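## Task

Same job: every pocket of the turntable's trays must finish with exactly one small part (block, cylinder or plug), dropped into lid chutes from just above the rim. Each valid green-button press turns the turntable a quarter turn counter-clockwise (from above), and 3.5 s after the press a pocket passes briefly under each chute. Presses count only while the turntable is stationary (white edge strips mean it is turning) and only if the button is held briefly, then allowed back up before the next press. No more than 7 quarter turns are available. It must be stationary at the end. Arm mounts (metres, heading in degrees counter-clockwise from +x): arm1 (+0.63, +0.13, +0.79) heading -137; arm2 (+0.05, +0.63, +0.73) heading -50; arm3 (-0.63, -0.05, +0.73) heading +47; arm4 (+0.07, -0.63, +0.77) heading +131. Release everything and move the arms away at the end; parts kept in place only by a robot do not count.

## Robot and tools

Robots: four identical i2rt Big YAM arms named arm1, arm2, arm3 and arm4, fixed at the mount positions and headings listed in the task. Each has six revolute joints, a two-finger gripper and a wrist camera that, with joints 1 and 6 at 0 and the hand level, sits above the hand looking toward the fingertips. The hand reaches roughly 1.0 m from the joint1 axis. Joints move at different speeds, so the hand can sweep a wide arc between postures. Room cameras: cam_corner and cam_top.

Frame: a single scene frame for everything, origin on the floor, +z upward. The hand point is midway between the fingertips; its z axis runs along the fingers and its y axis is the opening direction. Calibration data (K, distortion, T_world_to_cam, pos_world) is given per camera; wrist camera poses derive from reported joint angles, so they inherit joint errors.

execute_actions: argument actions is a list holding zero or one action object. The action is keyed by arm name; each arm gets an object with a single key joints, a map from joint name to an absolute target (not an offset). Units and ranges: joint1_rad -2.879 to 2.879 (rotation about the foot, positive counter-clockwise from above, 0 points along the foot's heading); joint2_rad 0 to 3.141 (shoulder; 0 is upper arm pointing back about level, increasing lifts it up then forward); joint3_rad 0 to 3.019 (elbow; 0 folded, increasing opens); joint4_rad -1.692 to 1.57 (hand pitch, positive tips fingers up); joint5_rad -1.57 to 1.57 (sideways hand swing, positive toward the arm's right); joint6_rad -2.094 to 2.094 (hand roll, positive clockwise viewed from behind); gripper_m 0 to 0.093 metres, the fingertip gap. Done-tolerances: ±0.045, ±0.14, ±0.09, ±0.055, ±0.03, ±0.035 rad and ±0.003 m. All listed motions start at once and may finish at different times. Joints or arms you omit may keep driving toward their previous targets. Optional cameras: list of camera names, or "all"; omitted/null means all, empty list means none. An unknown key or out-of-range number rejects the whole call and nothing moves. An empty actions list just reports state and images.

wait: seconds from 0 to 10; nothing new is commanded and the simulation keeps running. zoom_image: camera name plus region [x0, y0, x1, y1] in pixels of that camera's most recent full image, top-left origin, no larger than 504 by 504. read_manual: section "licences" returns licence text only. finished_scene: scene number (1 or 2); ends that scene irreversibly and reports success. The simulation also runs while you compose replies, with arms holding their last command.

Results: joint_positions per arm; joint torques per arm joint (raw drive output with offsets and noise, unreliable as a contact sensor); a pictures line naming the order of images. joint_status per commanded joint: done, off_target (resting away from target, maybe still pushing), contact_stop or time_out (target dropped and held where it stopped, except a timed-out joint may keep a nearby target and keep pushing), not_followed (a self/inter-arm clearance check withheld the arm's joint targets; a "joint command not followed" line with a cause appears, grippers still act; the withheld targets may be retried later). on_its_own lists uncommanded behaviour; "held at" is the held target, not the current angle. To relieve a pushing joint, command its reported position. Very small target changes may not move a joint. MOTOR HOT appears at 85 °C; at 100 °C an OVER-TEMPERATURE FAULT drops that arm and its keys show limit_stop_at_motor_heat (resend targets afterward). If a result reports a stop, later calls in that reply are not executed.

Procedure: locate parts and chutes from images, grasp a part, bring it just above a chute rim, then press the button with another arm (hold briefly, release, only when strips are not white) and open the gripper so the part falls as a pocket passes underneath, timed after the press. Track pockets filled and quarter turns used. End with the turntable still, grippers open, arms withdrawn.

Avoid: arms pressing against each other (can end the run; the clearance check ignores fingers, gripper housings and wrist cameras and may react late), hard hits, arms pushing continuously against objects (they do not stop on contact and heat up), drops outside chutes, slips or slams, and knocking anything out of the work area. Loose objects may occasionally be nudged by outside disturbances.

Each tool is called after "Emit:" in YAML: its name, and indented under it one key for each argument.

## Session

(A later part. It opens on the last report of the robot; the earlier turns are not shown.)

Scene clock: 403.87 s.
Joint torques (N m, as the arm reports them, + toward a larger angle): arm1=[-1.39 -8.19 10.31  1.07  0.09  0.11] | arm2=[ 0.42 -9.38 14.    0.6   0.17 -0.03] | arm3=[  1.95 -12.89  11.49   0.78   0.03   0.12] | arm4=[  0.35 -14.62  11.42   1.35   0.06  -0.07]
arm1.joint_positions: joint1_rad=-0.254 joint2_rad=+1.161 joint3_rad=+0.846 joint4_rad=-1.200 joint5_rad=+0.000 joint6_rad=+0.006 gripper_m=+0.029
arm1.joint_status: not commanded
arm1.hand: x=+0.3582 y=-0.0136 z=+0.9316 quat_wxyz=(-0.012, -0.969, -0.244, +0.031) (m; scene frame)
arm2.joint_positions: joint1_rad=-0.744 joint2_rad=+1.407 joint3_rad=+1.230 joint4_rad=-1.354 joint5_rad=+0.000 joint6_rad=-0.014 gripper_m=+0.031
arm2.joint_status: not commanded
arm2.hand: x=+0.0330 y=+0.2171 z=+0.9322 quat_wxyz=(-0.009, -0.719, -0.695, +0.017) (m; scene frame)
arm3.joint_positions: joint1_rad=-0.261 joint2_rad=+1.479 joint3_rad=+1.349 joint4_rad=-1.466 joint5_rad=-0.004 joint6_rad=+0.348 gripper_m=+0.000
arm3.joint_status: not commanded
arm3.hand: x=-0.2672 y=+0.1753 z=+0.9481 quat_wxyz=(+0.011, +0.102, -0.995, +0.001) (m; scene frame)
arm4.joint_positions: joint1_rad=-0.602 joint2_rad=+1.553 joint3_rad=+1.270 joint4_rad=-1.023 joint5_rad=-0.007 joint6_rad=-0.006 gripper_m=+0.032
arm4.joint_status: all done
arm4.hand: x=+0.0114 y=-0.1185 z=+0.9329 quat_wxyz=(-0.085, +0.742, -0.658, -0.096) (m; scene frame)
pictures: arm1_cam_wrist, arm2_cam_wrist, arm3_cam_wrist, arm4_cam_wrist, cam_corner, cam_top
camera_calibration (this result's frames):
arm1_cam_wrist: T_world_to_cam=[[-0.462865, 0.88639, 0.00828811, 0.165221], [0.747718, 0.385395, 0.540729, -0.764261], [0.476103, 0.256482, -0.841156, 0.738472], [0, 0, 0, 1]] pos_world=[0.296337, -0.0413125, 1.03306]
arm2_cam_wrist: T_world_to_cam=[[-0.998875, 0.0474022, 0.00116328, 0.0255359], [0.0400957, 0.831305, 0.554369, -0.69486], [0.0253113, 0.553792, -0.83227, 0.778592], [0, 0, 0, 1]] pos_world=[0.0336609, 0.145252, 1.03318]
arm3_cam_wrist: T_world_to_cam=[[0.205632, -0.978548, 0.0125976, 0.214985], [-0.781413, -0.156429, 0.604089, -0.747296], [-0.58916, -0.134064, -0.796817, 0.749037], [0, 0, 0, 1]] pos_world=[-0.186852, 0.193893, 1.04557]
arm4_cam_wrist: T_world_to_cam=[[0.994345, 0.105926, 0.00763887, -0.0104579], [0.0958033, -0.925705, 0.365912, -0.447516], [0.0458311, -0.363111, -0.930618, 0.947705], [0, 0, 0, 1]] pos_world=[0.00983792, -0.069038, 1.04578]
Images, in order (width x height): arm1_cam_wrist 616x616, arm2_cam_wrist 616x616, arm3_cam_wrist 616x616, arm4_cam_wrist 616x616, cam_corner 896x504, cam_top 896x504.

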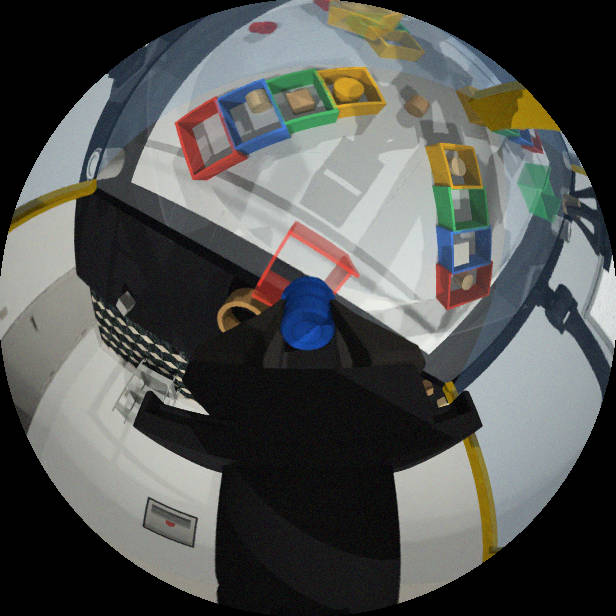

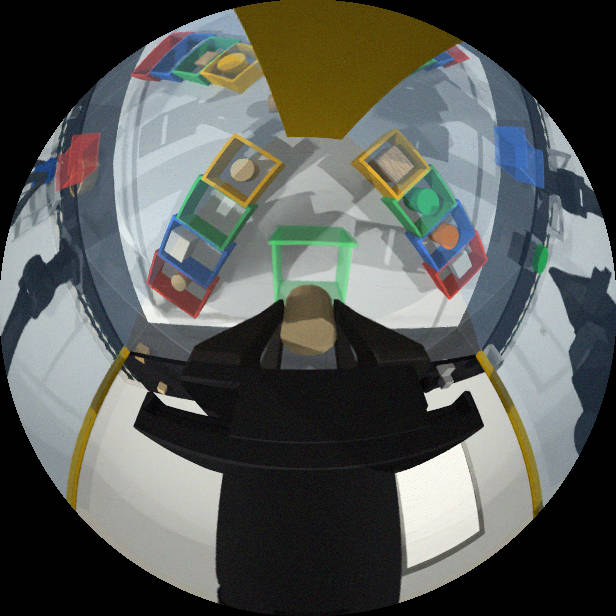

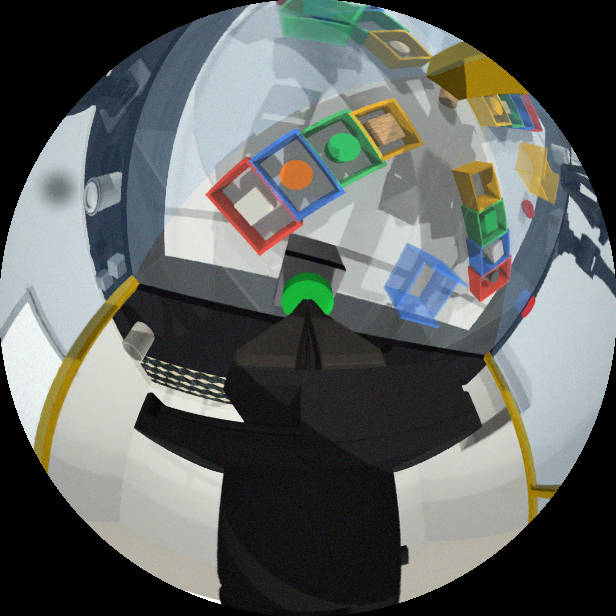

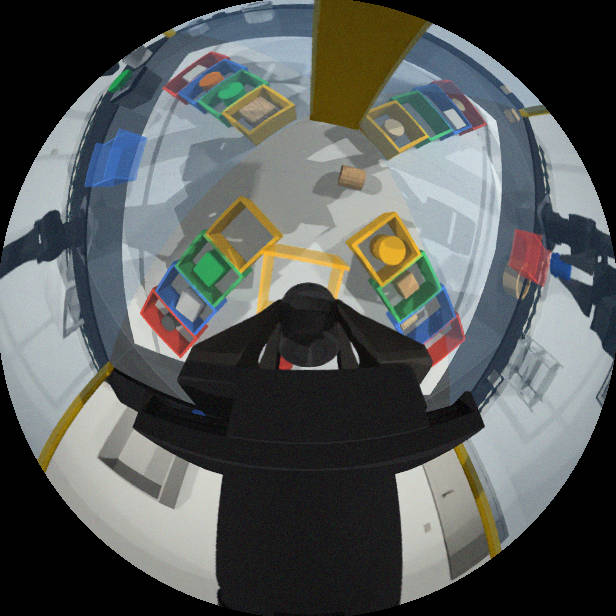

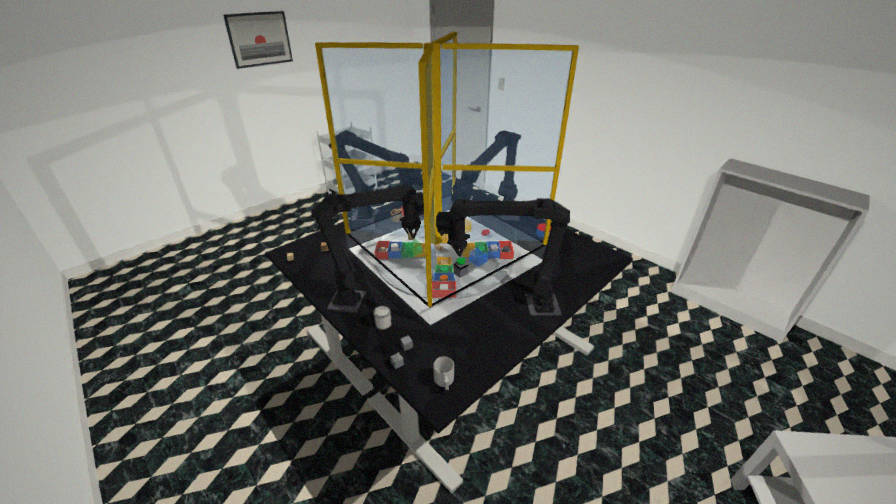

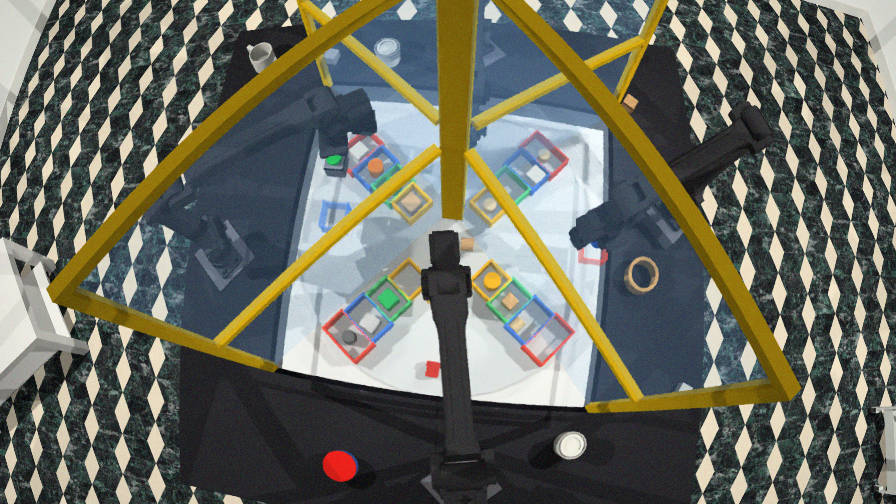

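Emit:
execute_actions:
  actions:
    - {"arm3":{"joints":{"joint2_rad":1.68}}}
  cameras: ["arm3_cam_wrist"]

Emit:
wait:
  seconds: 2.35

Emit:
execute_actions:
  actions:
    - {"arm4":{"joints":{"gripper_m":0.09}},"arm1":{"joints":{"gripper_m":0.09}},"arm2":{"joints":{"gripper_m":0.09}},"arm3":{"joints":{"joint2_rad":1.4}}}
  cameras: ["cam_top"]

Emit:
execute_actions:
  actions:
    - {"arm4":{"joints":{"joint2_rad":0.8,"joint3_rad":0.85,"joint4_rad":-1.55}},"arm1":{"joints":{"joint2_rad":0.8,"joint3_rad":0.85,"joint4_rad":-1.55}},"arm2":{"joints":{"joint2_rad":0.8,"joint3_rad":0.85,"joint4_rad":-1.55}},"arm3":{"joints":{"joint2_rad":0.8,"joint3_rad":0.85,"joint4_rad":-1.55}}}
  cameras: []

Emit:
wait:
  seconds: 4

Scene clock: 418.47 s.
Joint torques (N m, as the arm reports them, + toward a larger angle): arm1=[-1.35 -8.15 10.32  1.08  0.08  0.11] | arm2=[ 0.45 -9.43 14.02  0.6   0.17 -0.01] | arm3=[ 2.1  -1.89 10.4   0.92  0.01  0.07] | arm4=[  0.65 -15.3   11.32   1.4    0.08  -0.08]
arm1.joint_positions: joint1_rad=-0.254 joint2_rad=+1.161 joint3_rad=+0.846 joint4_rad=-1.200 joint5_rad=+0.000 joint6_rad=+0.006 gripper_m=+0.029
arm1.joint_status: not commanded
arm1.hand: x=+0.3582 y=-0.0136 z=+0.9316 quat_wxyz=(-0.012, -0.969, -0.244, +0.031) (m; scene frame)
arm2.joint_positions: joint1_rad=-0.744 joint2_rad=+1.407 joint3_rad=+1.230 joint4_rad=-1.354 joint5_rad=+0.000 joint6_rad=-0.014 gripper_m=+0.031
arm2.joint_status: not commanded
arm2.hand: x=+0.0330 y=+0.2171 z=+0.9322 quat_wxyz=(-0.009, -0.719, -0.695, +0.017) (m; scene frame)
arm3.joint_positions: joint1_rad=-0.261 joint2_rad=+1.552 joint3_rad=+1.362 joint4_rad=-1.474 joint5_rad=-0.004 joint6_rad=+0.349 gripper_m=+0.000
arm3.joint_status: all done
arm3.hand: x=-0.2604 y=+0.1795 z=+0.9231 quat_wxyz=(+0.041, +0.101, -0.994, +0.016) (m; scene frame)
arm4.joint_positions: joint1_rad=-0.602 joint2_rad=+1.553 joint3_rad=+1.270 joint4_rad=-1.023 joint5_rad=-0.007 joint6_rad=-0.006 gripper_m=+0.032
arm4.joint_status: not commanded
arm4.hand: x=+0.0114 y=-0.1185 z=+0.9329 quat_wxyz=(-0.085, +0.742, -0.658, -0.096) (m; scene frame)
pictures: arm3_cam_wrist
camera_calibration (this result's frames):
arm3_cam_wrist: T_world_to_cam=[[0.205713, -0.977962, 0.0356835, 0.196601], [-0.745796, -0.13306, 0.65275, -0.766074], [-0.633617, -0.160892, -0.756732, 0.68994], [0, 0, 0, 1]] pos_world=[-0.174621, 0.20134, 1.01514]
Images, in order (width x height): arm3_cam_wrist 616x616.

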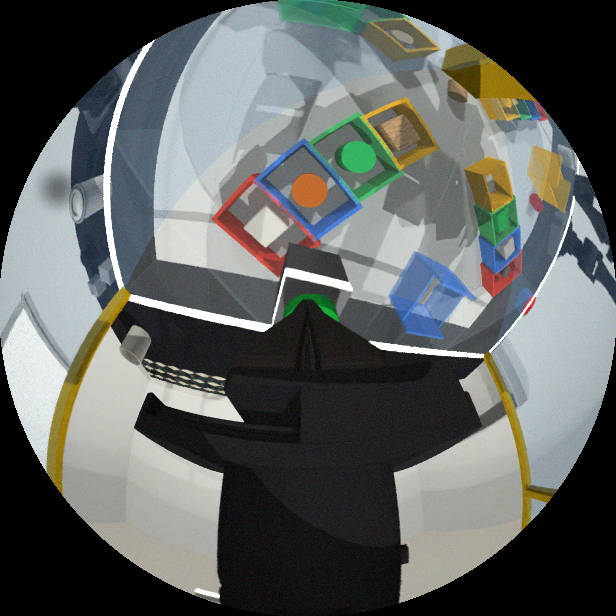

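Scene clock: 420.83 s.
Joint torques (N m, as the arm reports them, + toward a larger angle): arm1=[-1.38 -8.11 10.29  1.06  0.08  0.1 ] | arm2=[ 0.66 -9.59 13.93  0.58  0.17 -0.02] | arm3=[ 1.87 -1.99 10.44  1.03  0.03  0.08] | arm4=[  0.73 -15.12  11.43   1.41   0.1   -0.08]
arm1.joint_positions: joint1_rad=-0.254 joint2_rad=+1.161 joint3_rad=+0.846 joint4_rad=-1.200 joint5_rad=+0.000 joint6_rad=+0.006 gripper_m=+0.029
arm1.joint_status: not commanded
arm1.hand: x=+0.3582 y=-0.0136 z=+0.9316 quat_wxyz=(-0.012, -0.969, -0.244, +0.031) (m; scene frame)
arm2.joint_positions: joint1_rad=-0.744 joint2_rad=+1.407 joint3_rad=+1.230 joint4_rad=-1.354 joint5_rad=+0.000 joint6_rad=-0.014 gripper_m=+0.031
arm2.joint_status: not commanded
arm2.hand: x=+0.0330 y=+0.2171 z=+0.9322 quat_wxyz=(-0.009, -0.719, -0.695, +0.017) (m; scene frame)
arm3.joint_positions: joint1_rad=-0.261 joint2_rad=+1.552 joint3_rad=+1.362 joint4_rad=-1.474 joint5_rad=-0.004 joint6_rad=+0.349 gripper_m=+0.000
arm3.joint_status: all done
arm3.hand: x=-0.2604 y=+0.1795 z=+0.9231 quat_wxyz=(+0.041, +0.101, -0.994, +0.016) (m; scene frame)
arm4.joint_positions: joint1_rad=-0.602 joint2_rad=+1.553 joint3_rad=+1.270 joint4_rad=-1.023 joint5_rad=-0.007 joint6_rad=-0.006 gripper_m=+0.032
arm4.joint_status: not commanded
arm4.hand: x=+0.0114 y=-0.1185 z=+0.9329 quat_wxyz=(-0.085, +0.742, -0.658, -0.096) (m; scene frame)
wait: 2.37 s; at rest by 0.27 s
pictures: arm1_cam_wrist, arm2_cam_wrist, arm3_cam_wrist, arm4_cam_wrist, cam_corner, cam_top
camera_calibration (this result's frames):
arm1_cam_wrist: T_world_to_cam=[[-0.462865, 0.88639, 0.00828811, 0.165221], [0.747718, 0.385395, 0.540729, -0.764261], [0.476103, 0.256482, -0.841156, 0.738472], [0, 0, 0, 1]] pos_world=[0.296337, -0.0413125, 1.03306]
arm2_cam_wrist: T_world_to_cam=[[-0.998875, 0.0474022, 0.00116328, 0.0255359], [0.0400957, 0.831305, 0.554369, -0.69486], [0.0253113, 0.553792, -0.83227, 0.778592], [0, 0, 0, 1]] pos_world=[0.0336609, 0.145252, 1.03318]
arm3_cam_wrist: T_world_to_cam=[[0.205713, -0.977962, 0.0356835, 0.196601], [-0.745796, -0.13306, 0.65275, -0.766074], [-0.633617, -0.160892, -0.756732, 0.68994], [0, 0, 0, 1]] pos_world=[-0.174621, 0.20134, 1.01514]
arm4_cam_wrist: T_world_to_cam=[[0.994345, 0.105926, 0.00763887, -0.0104579], [0.0958033, -0.925705, 0.365912, -0.447516], [0.0458311, -0.363111, -0.930618, 0.947705], [0, 0, 0, 1]] pos_world=[0.00983792, -0.069038, 1.04578]
Images, in order (width x height): arm1_cam_wrist 616x616, arm2_cam_wrist 616x616, arm3_cam_wrist 616x616, arm4_cam_wrist 616x616, cam_corner 896x504, cam_top 896x504.

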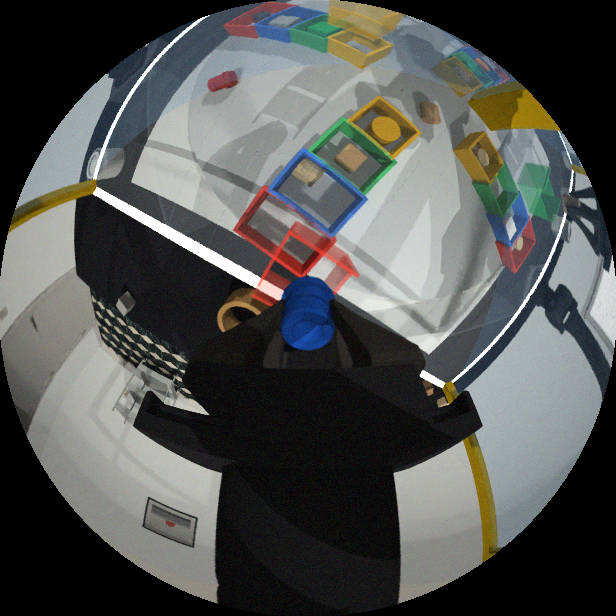

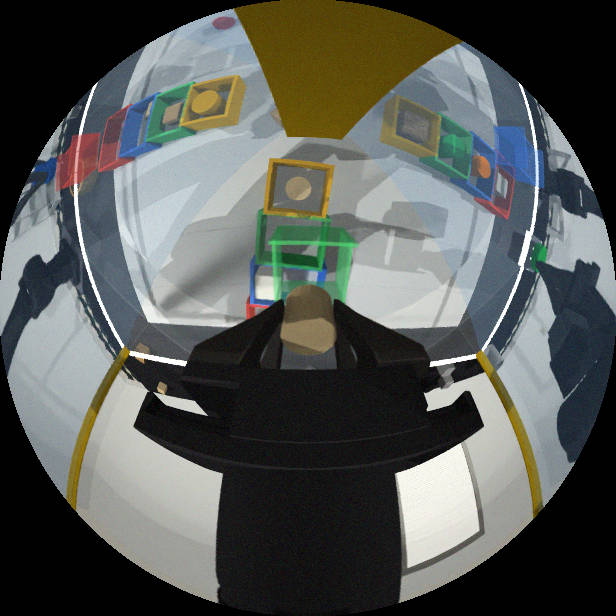

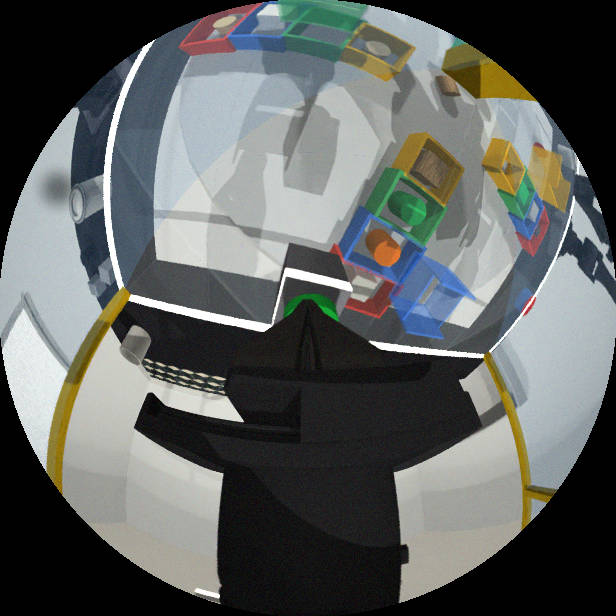

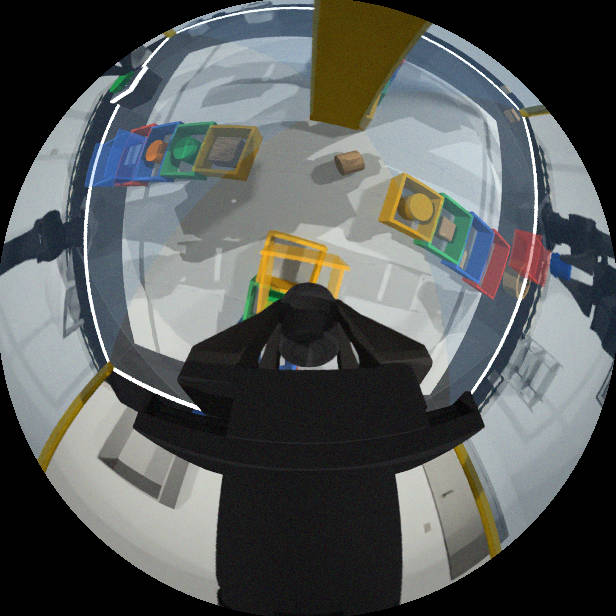

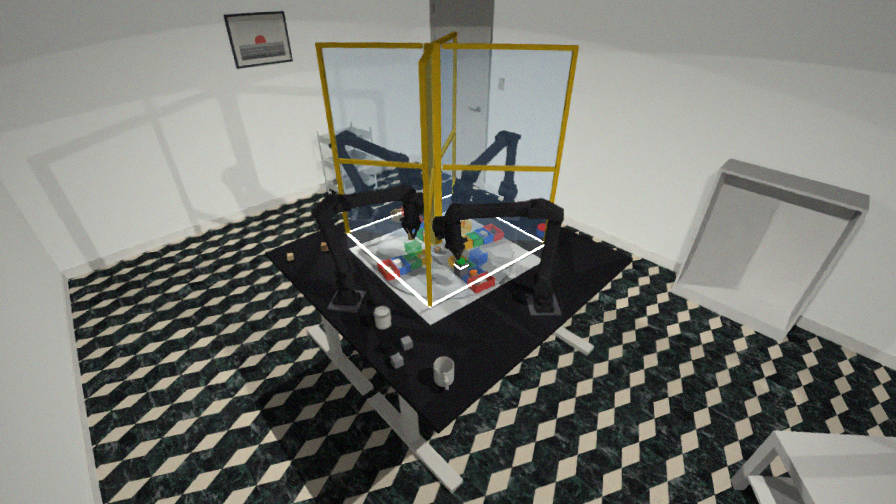

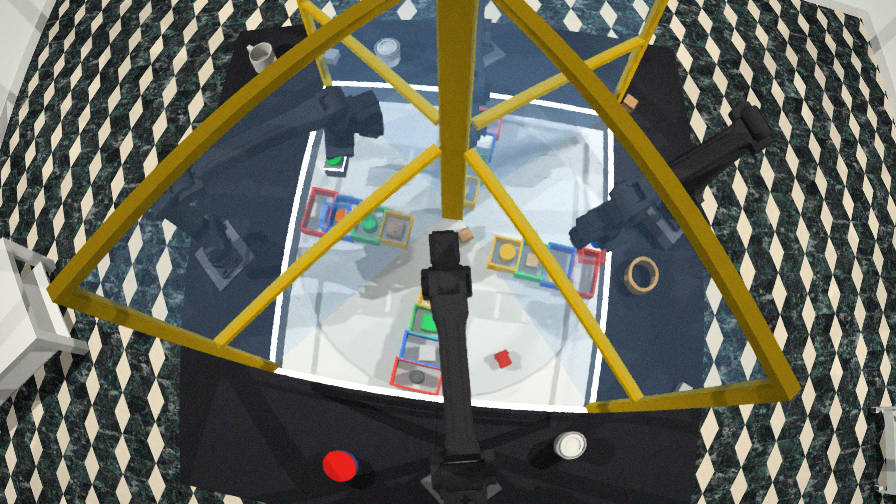

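Scene clock: 422.13 s.
Joint torques (N m, as the arm reports them, + toward a larger angle): arm1=[-1.37 -8.13 10.28  1.07  0.08  0.11] | arm2=[ 0.43 -9.53 13.96  0.59  0.17 -0.03] | arm3=[  2.05 -10.8   10.75   1.17   0.01   0.07] | arm4=[  0.7  -15.79  11.33   1.34   0.09  -0.12]
arm1.joint_positions: joint1_rad=-0.254 joint2_rad=+1.161 joint3_rad=+0.846 joint4_rad=-1.200 joint5_rad=+0.000 joint6_rad=+0.006 gripper_m=+0.090
arm1.joint_status: all done
arm1.hand: x=+0.3582 y=-0.0136 z=+0.9316 quat_wxyz=(-0.012, -0.969, -0.244, +0.031) (m; scene frame)
arm2.joint_positions: joint1_rad=-0.744 joint2_rad=+1.407 joint3_rad=+1.230 joint4_rad=-1.354 joint5_rad=+0.000 joint6_rad=-0.014 gripper_m=+0.090
arm2.joint_status: all done
arm2.hand: x=+0.0330 y=+0.2171 z=+0.9322 quat_wxyz=(-0.009, -0.719, -0.695, +0.017) (m; scene frame)
arm3.joint_positions: joint1_rad=-0.261 joint2_rad=+1.395 joint3_rad=+1.362 joint4_rad=-1.471 joint5_rad=-0.004 joint6_rad=+0.349 gripper_m=+0.000
arm3.joint_status: all done
arm3.hand: x=-0.2727 y=+0.1717 z=+0.9868 quat_wxyz=(-0.031, +0.101, -0.994, -0.019) (m; scene frame)
arm4.joint_positions: joint1_rad=-0.602 joint2_rad=+1.553 joint3_rad=+1.270 joint4_rad=-1.023 joint5_rad=-0.007 joint6_rad=-0.006 gripper_m=+0.090
arm4.joint_status: all done
arm4.hand: x=+0.0114 y=-0.1185 z=+0.9329 quat_wxyz=(-0.085, +0.742, -0.658, -0.096) (m; scene frame)
pictures: cam_top
Images, in order (width x height): cam_top 896x504.

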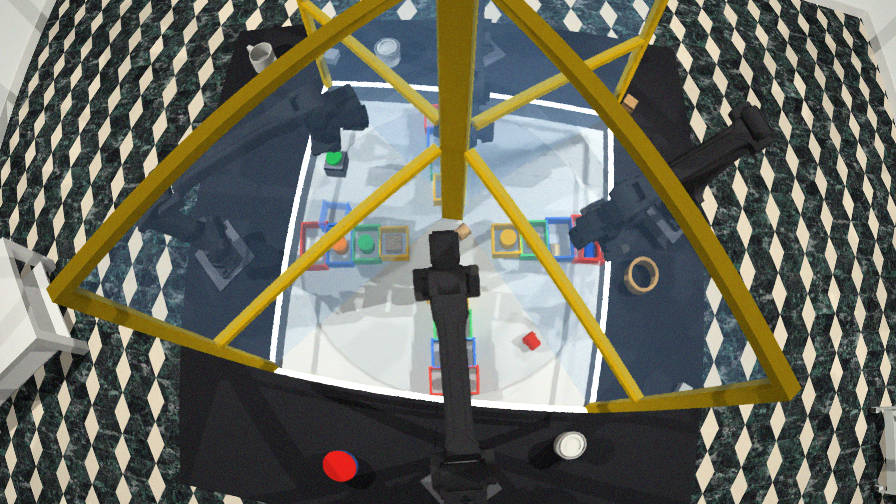

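Scene clock: 423.43 s.
Joint torques (N m, as the arm reports them, + toward a larger angle): arm1=[-1.43 -1.21  9.94 -0.15  0.08  0.1 ] | arm2=[ 0.65 -2.59  8.8   0.21  0.17 -0.02] | arm3=[ 2.29 -1.71  7.96  0.41 -0.02  0.1 ] | arm4=[ 0.43 -2.3   7.65 -0.16  0.07 -0.07]
arm1.joint_positions: joint1_rad=-0.254 joint2_rad=+0.793 joint3_rad=+0.846 joint4_rad=-1.537 joint5_rad=+0.000 joint6_rad=+0.006 gripper_m=+0.090
arm1.joint_status: all done
arm1.hand: x=+0.4489 y=+0.0366 z=+1.0128 quat_wxyz=(-0.016, -0.969, -0.244, +0.046) (m; scene frame)
arm2.joint_positions: joint1_rad=-0.744 joint2_rad=+0.799 joint3_rad=+0.859 joint4_rad=-1.548 joint5_rad=+0.000 joint6_rad=-0.014 gripper_m=+0.090
arm2.joint_status: all done
arm2.hand: x=+0.0431 y=+0.4216 z=+0.9577 quat_wxyz=(-0.024, -0.718, -0.694, +0.033) (m; scene frame)
arm3.joint_positions: joint1_rad=-0.261 joint2_rad=+0.798 joint3_rad=+0.851 joint4_rad=-1.544 joint5_rad=-0.004 joint6_rad=+0.349 gripper_m=+0.000
arm3.joint_status: all done
arm3.hand: x=-0.4544 y=+0.0600 z=+0.9526 quat_wxyz=(-0.038, +0.101, -0.994, -0.022) (m; scene frame)
arm4.joint_positions: joint1_rad=-0.602 joint2_rad=+0.798 joint3_rad=+0.854 joint4_rad=-1.539 joint5_rad=-0.007 joint6_rad=-0.006 gripper_m=+0.090
arm4.joint_status: all done
arm4.hand: x=+0.0457 y=-0.4211 z=+0.9944 quat_wxyz=(-0.026, +0.748, -0.663, -0.031) (m; scene frame)
pictures: none
No camera images: the call's "cameras" was empty. Leave "cameras" out to get every camera's image.

Scene clock: 427.43 s.
Joint torques (N m, as the arm reports them, + toward a larger angle): arm1=[-1.43 -0.86  9.9  -0.16  0.08  0.11] | arm2=[ 0.56 -2.7   8.84  0.21  0.18 -0.02] | arm3=[ 2.35 -1.72  7.98  0.4  -0.01  0.09] | arm4=[ 0.25 -2.61  7.54 -0.26  0.12 -0.04]
arm1.joint_positions: joint1_rad=-0.254 joint2_rad=+0.793 joint3_rad=+0.846 joint4_rad=-1.537 joint5_rad=+0.000 joint6_rad=+0.006 gripper_m=+0.090
arm1.joint_status: all done
arm1.hand: x=+0.4489 y=+0.0366 z=+1.0128 quat_wxyz=(-0.016, -0.969, -0.244, +0.046) (m; scene frame)
arm2.joint_positions: joint1_rad=-0.744 joint2_rad=+0.799 joint3_rad=+0.859 joint4_rad=-1.548 joint5_rad=+0.000 joint6_rad=-0.014 gripper_m=+0.090
arm2.joint_status: all done
arm2.hand: x=+0.0431 y=+0.4216 z=+0.9577 quat_wxyz=(-0.024, -0.718, -0.694, +0.033) (m; scene frame)
arm3.joint_positions: joint1_rad=-0.261 joint2_rad=+0.798 joint3_rad=+0.851 joint4_rad=-1.544 joint5_rad=-0.004 joint6_rad=+0.349 gripper_m=+0.000
arm3.joint_status: all done
arm3.hand: x=-0.4544 y=+0.0600 z=+0.9526 quat_wxyz=(-0.038, +0.101, -0.994, -0.022) (m; scene frame)
arm4.joint_positions: joint1_rad=-0.602 joint2_rad=+0.798 joint3_rad=+0.854 joint4_rad=-1.539 joint5_rad=-0.007 joint6_rad=-0.006 gripper_m=+0.090
arm4.joint_status: all done
arm4.hand: x=+0.0457 y=-0.4211 z=+0.9944 quat_wxyz=(-0.026, +0.748, -0.663, -0.031) (m; scene frame)
wait: 4.00 s; at rest by 0.27 s
pictures: arm1_cam_wrist, arm2_cam_wrist, arm3_cam_wrist, arm4_cam_wrist, cam_corner, cam_top
camera_calibration (this result's frames):
arm1_cam_wrist: T_world_to_cam=[[-0.462429, 0.886623, 0.0077129, 0.162416], [0.762298, 0.393113, 0.514164, -0.875187], [0.452837, 0.243644, -0.857657, 0.778343], [0, 0, 0, 1]] pos_world=[0.389796, 0.010407, 1.11629]
arm2_cam_wrist: T_world_to_cam=[[-0.998895, 0.0469924, 0.00120261, 0.0260527], [0.0408368, 0.854807, 0.517338, -0.853911], [0.023283, 0.516815, -0.855781, 0.72453], [0, 0, 0, 1]] pos_world=[0.0440256, 0.354257, 1.06177]
arm3_cam_wrist: T_world_to_cam=[[0.204295, -0.978645, -0.0227326, 0.173674], [-0.832988, -0.185993, 0.521094, -0.856965], [-0.514194, -0.0875208, -0.853197, 0.711896], [0, 0, 0, 1]] pos_world=[-0.383269, 0.0728818, 1.05789]
arm4_cam_wrist: T_world_to_cam=[[0.994267, 0.106548, 0.00895789, -0.0140559], [0.0861526, -0.847919, 0.523078, -0.876517], [0.0633287, -0.519308, -0.852238, 0.748994], [0, 0, 0, 1]] pos_world=[0.0420568, -0.35276, 1.09693]
Images, in order (width x height): arm1_cam_wrist 616x616, arm2_cam_wrist 616x616, arm3_cam_wrist 616x616, arm4_cam_wrist 616x616, cam_corner 896x504, cam_top 896x504.

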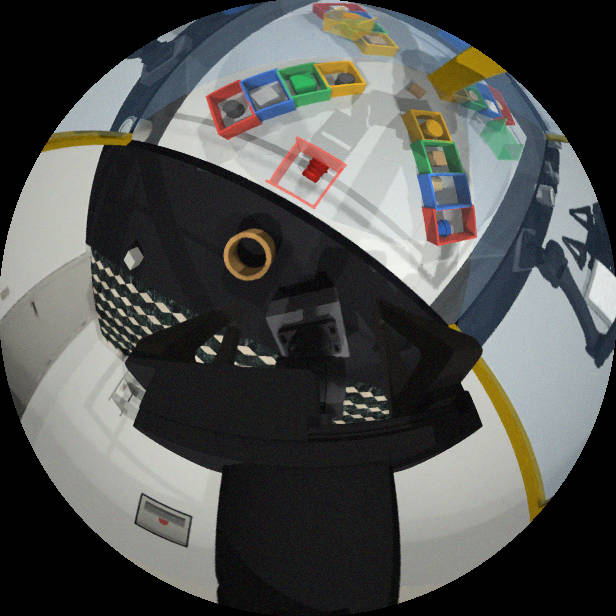

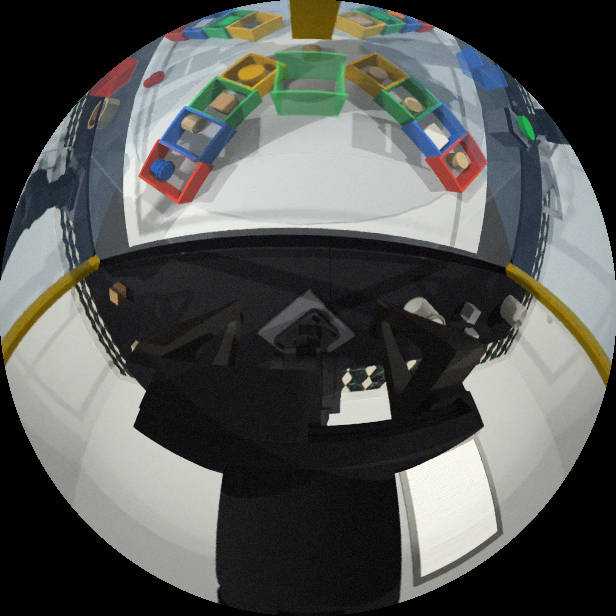

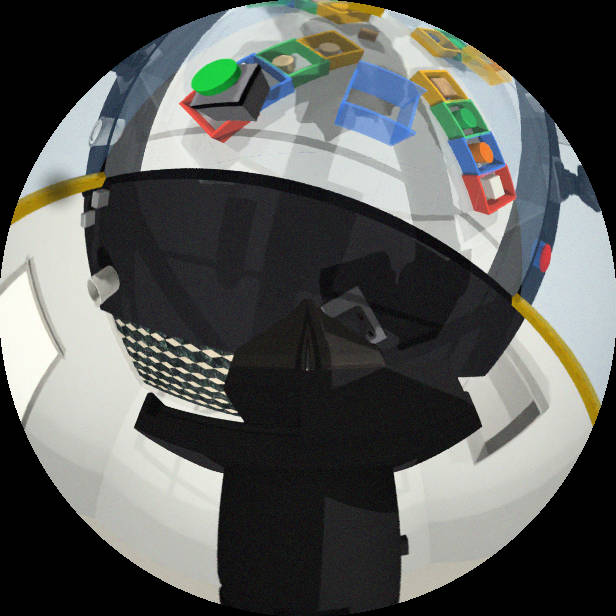

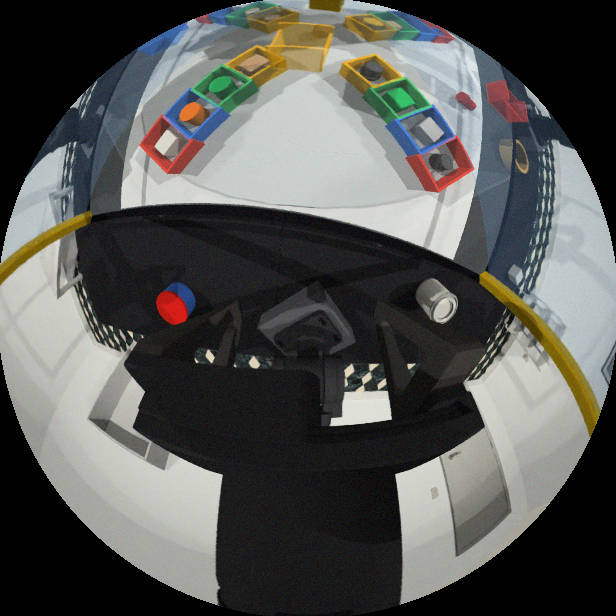

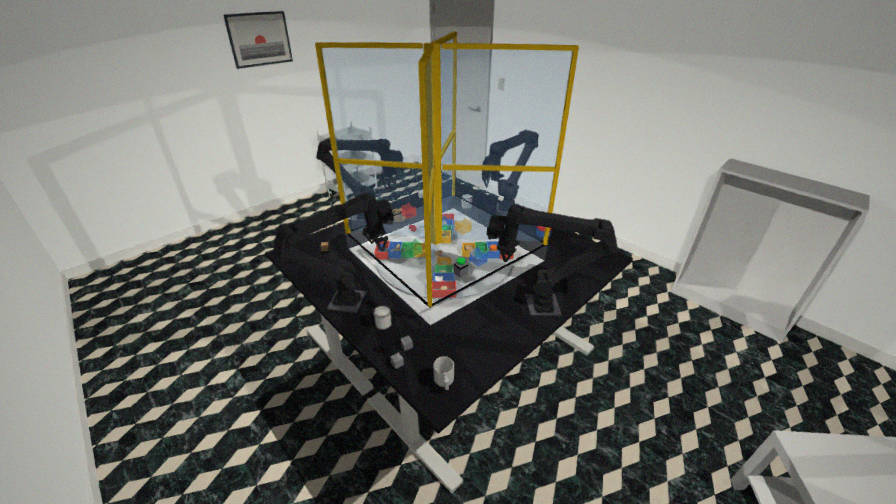

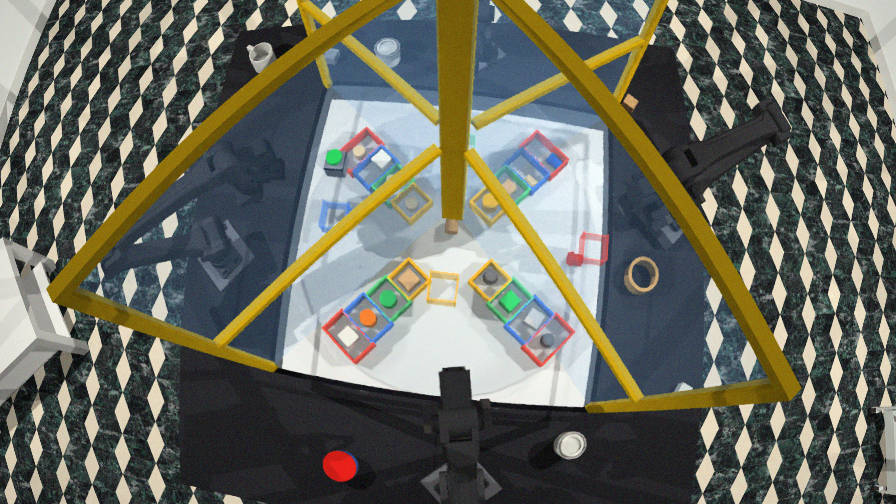

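Emit:
finished_scene:
  scene: 2

The scene is finished: the task was done.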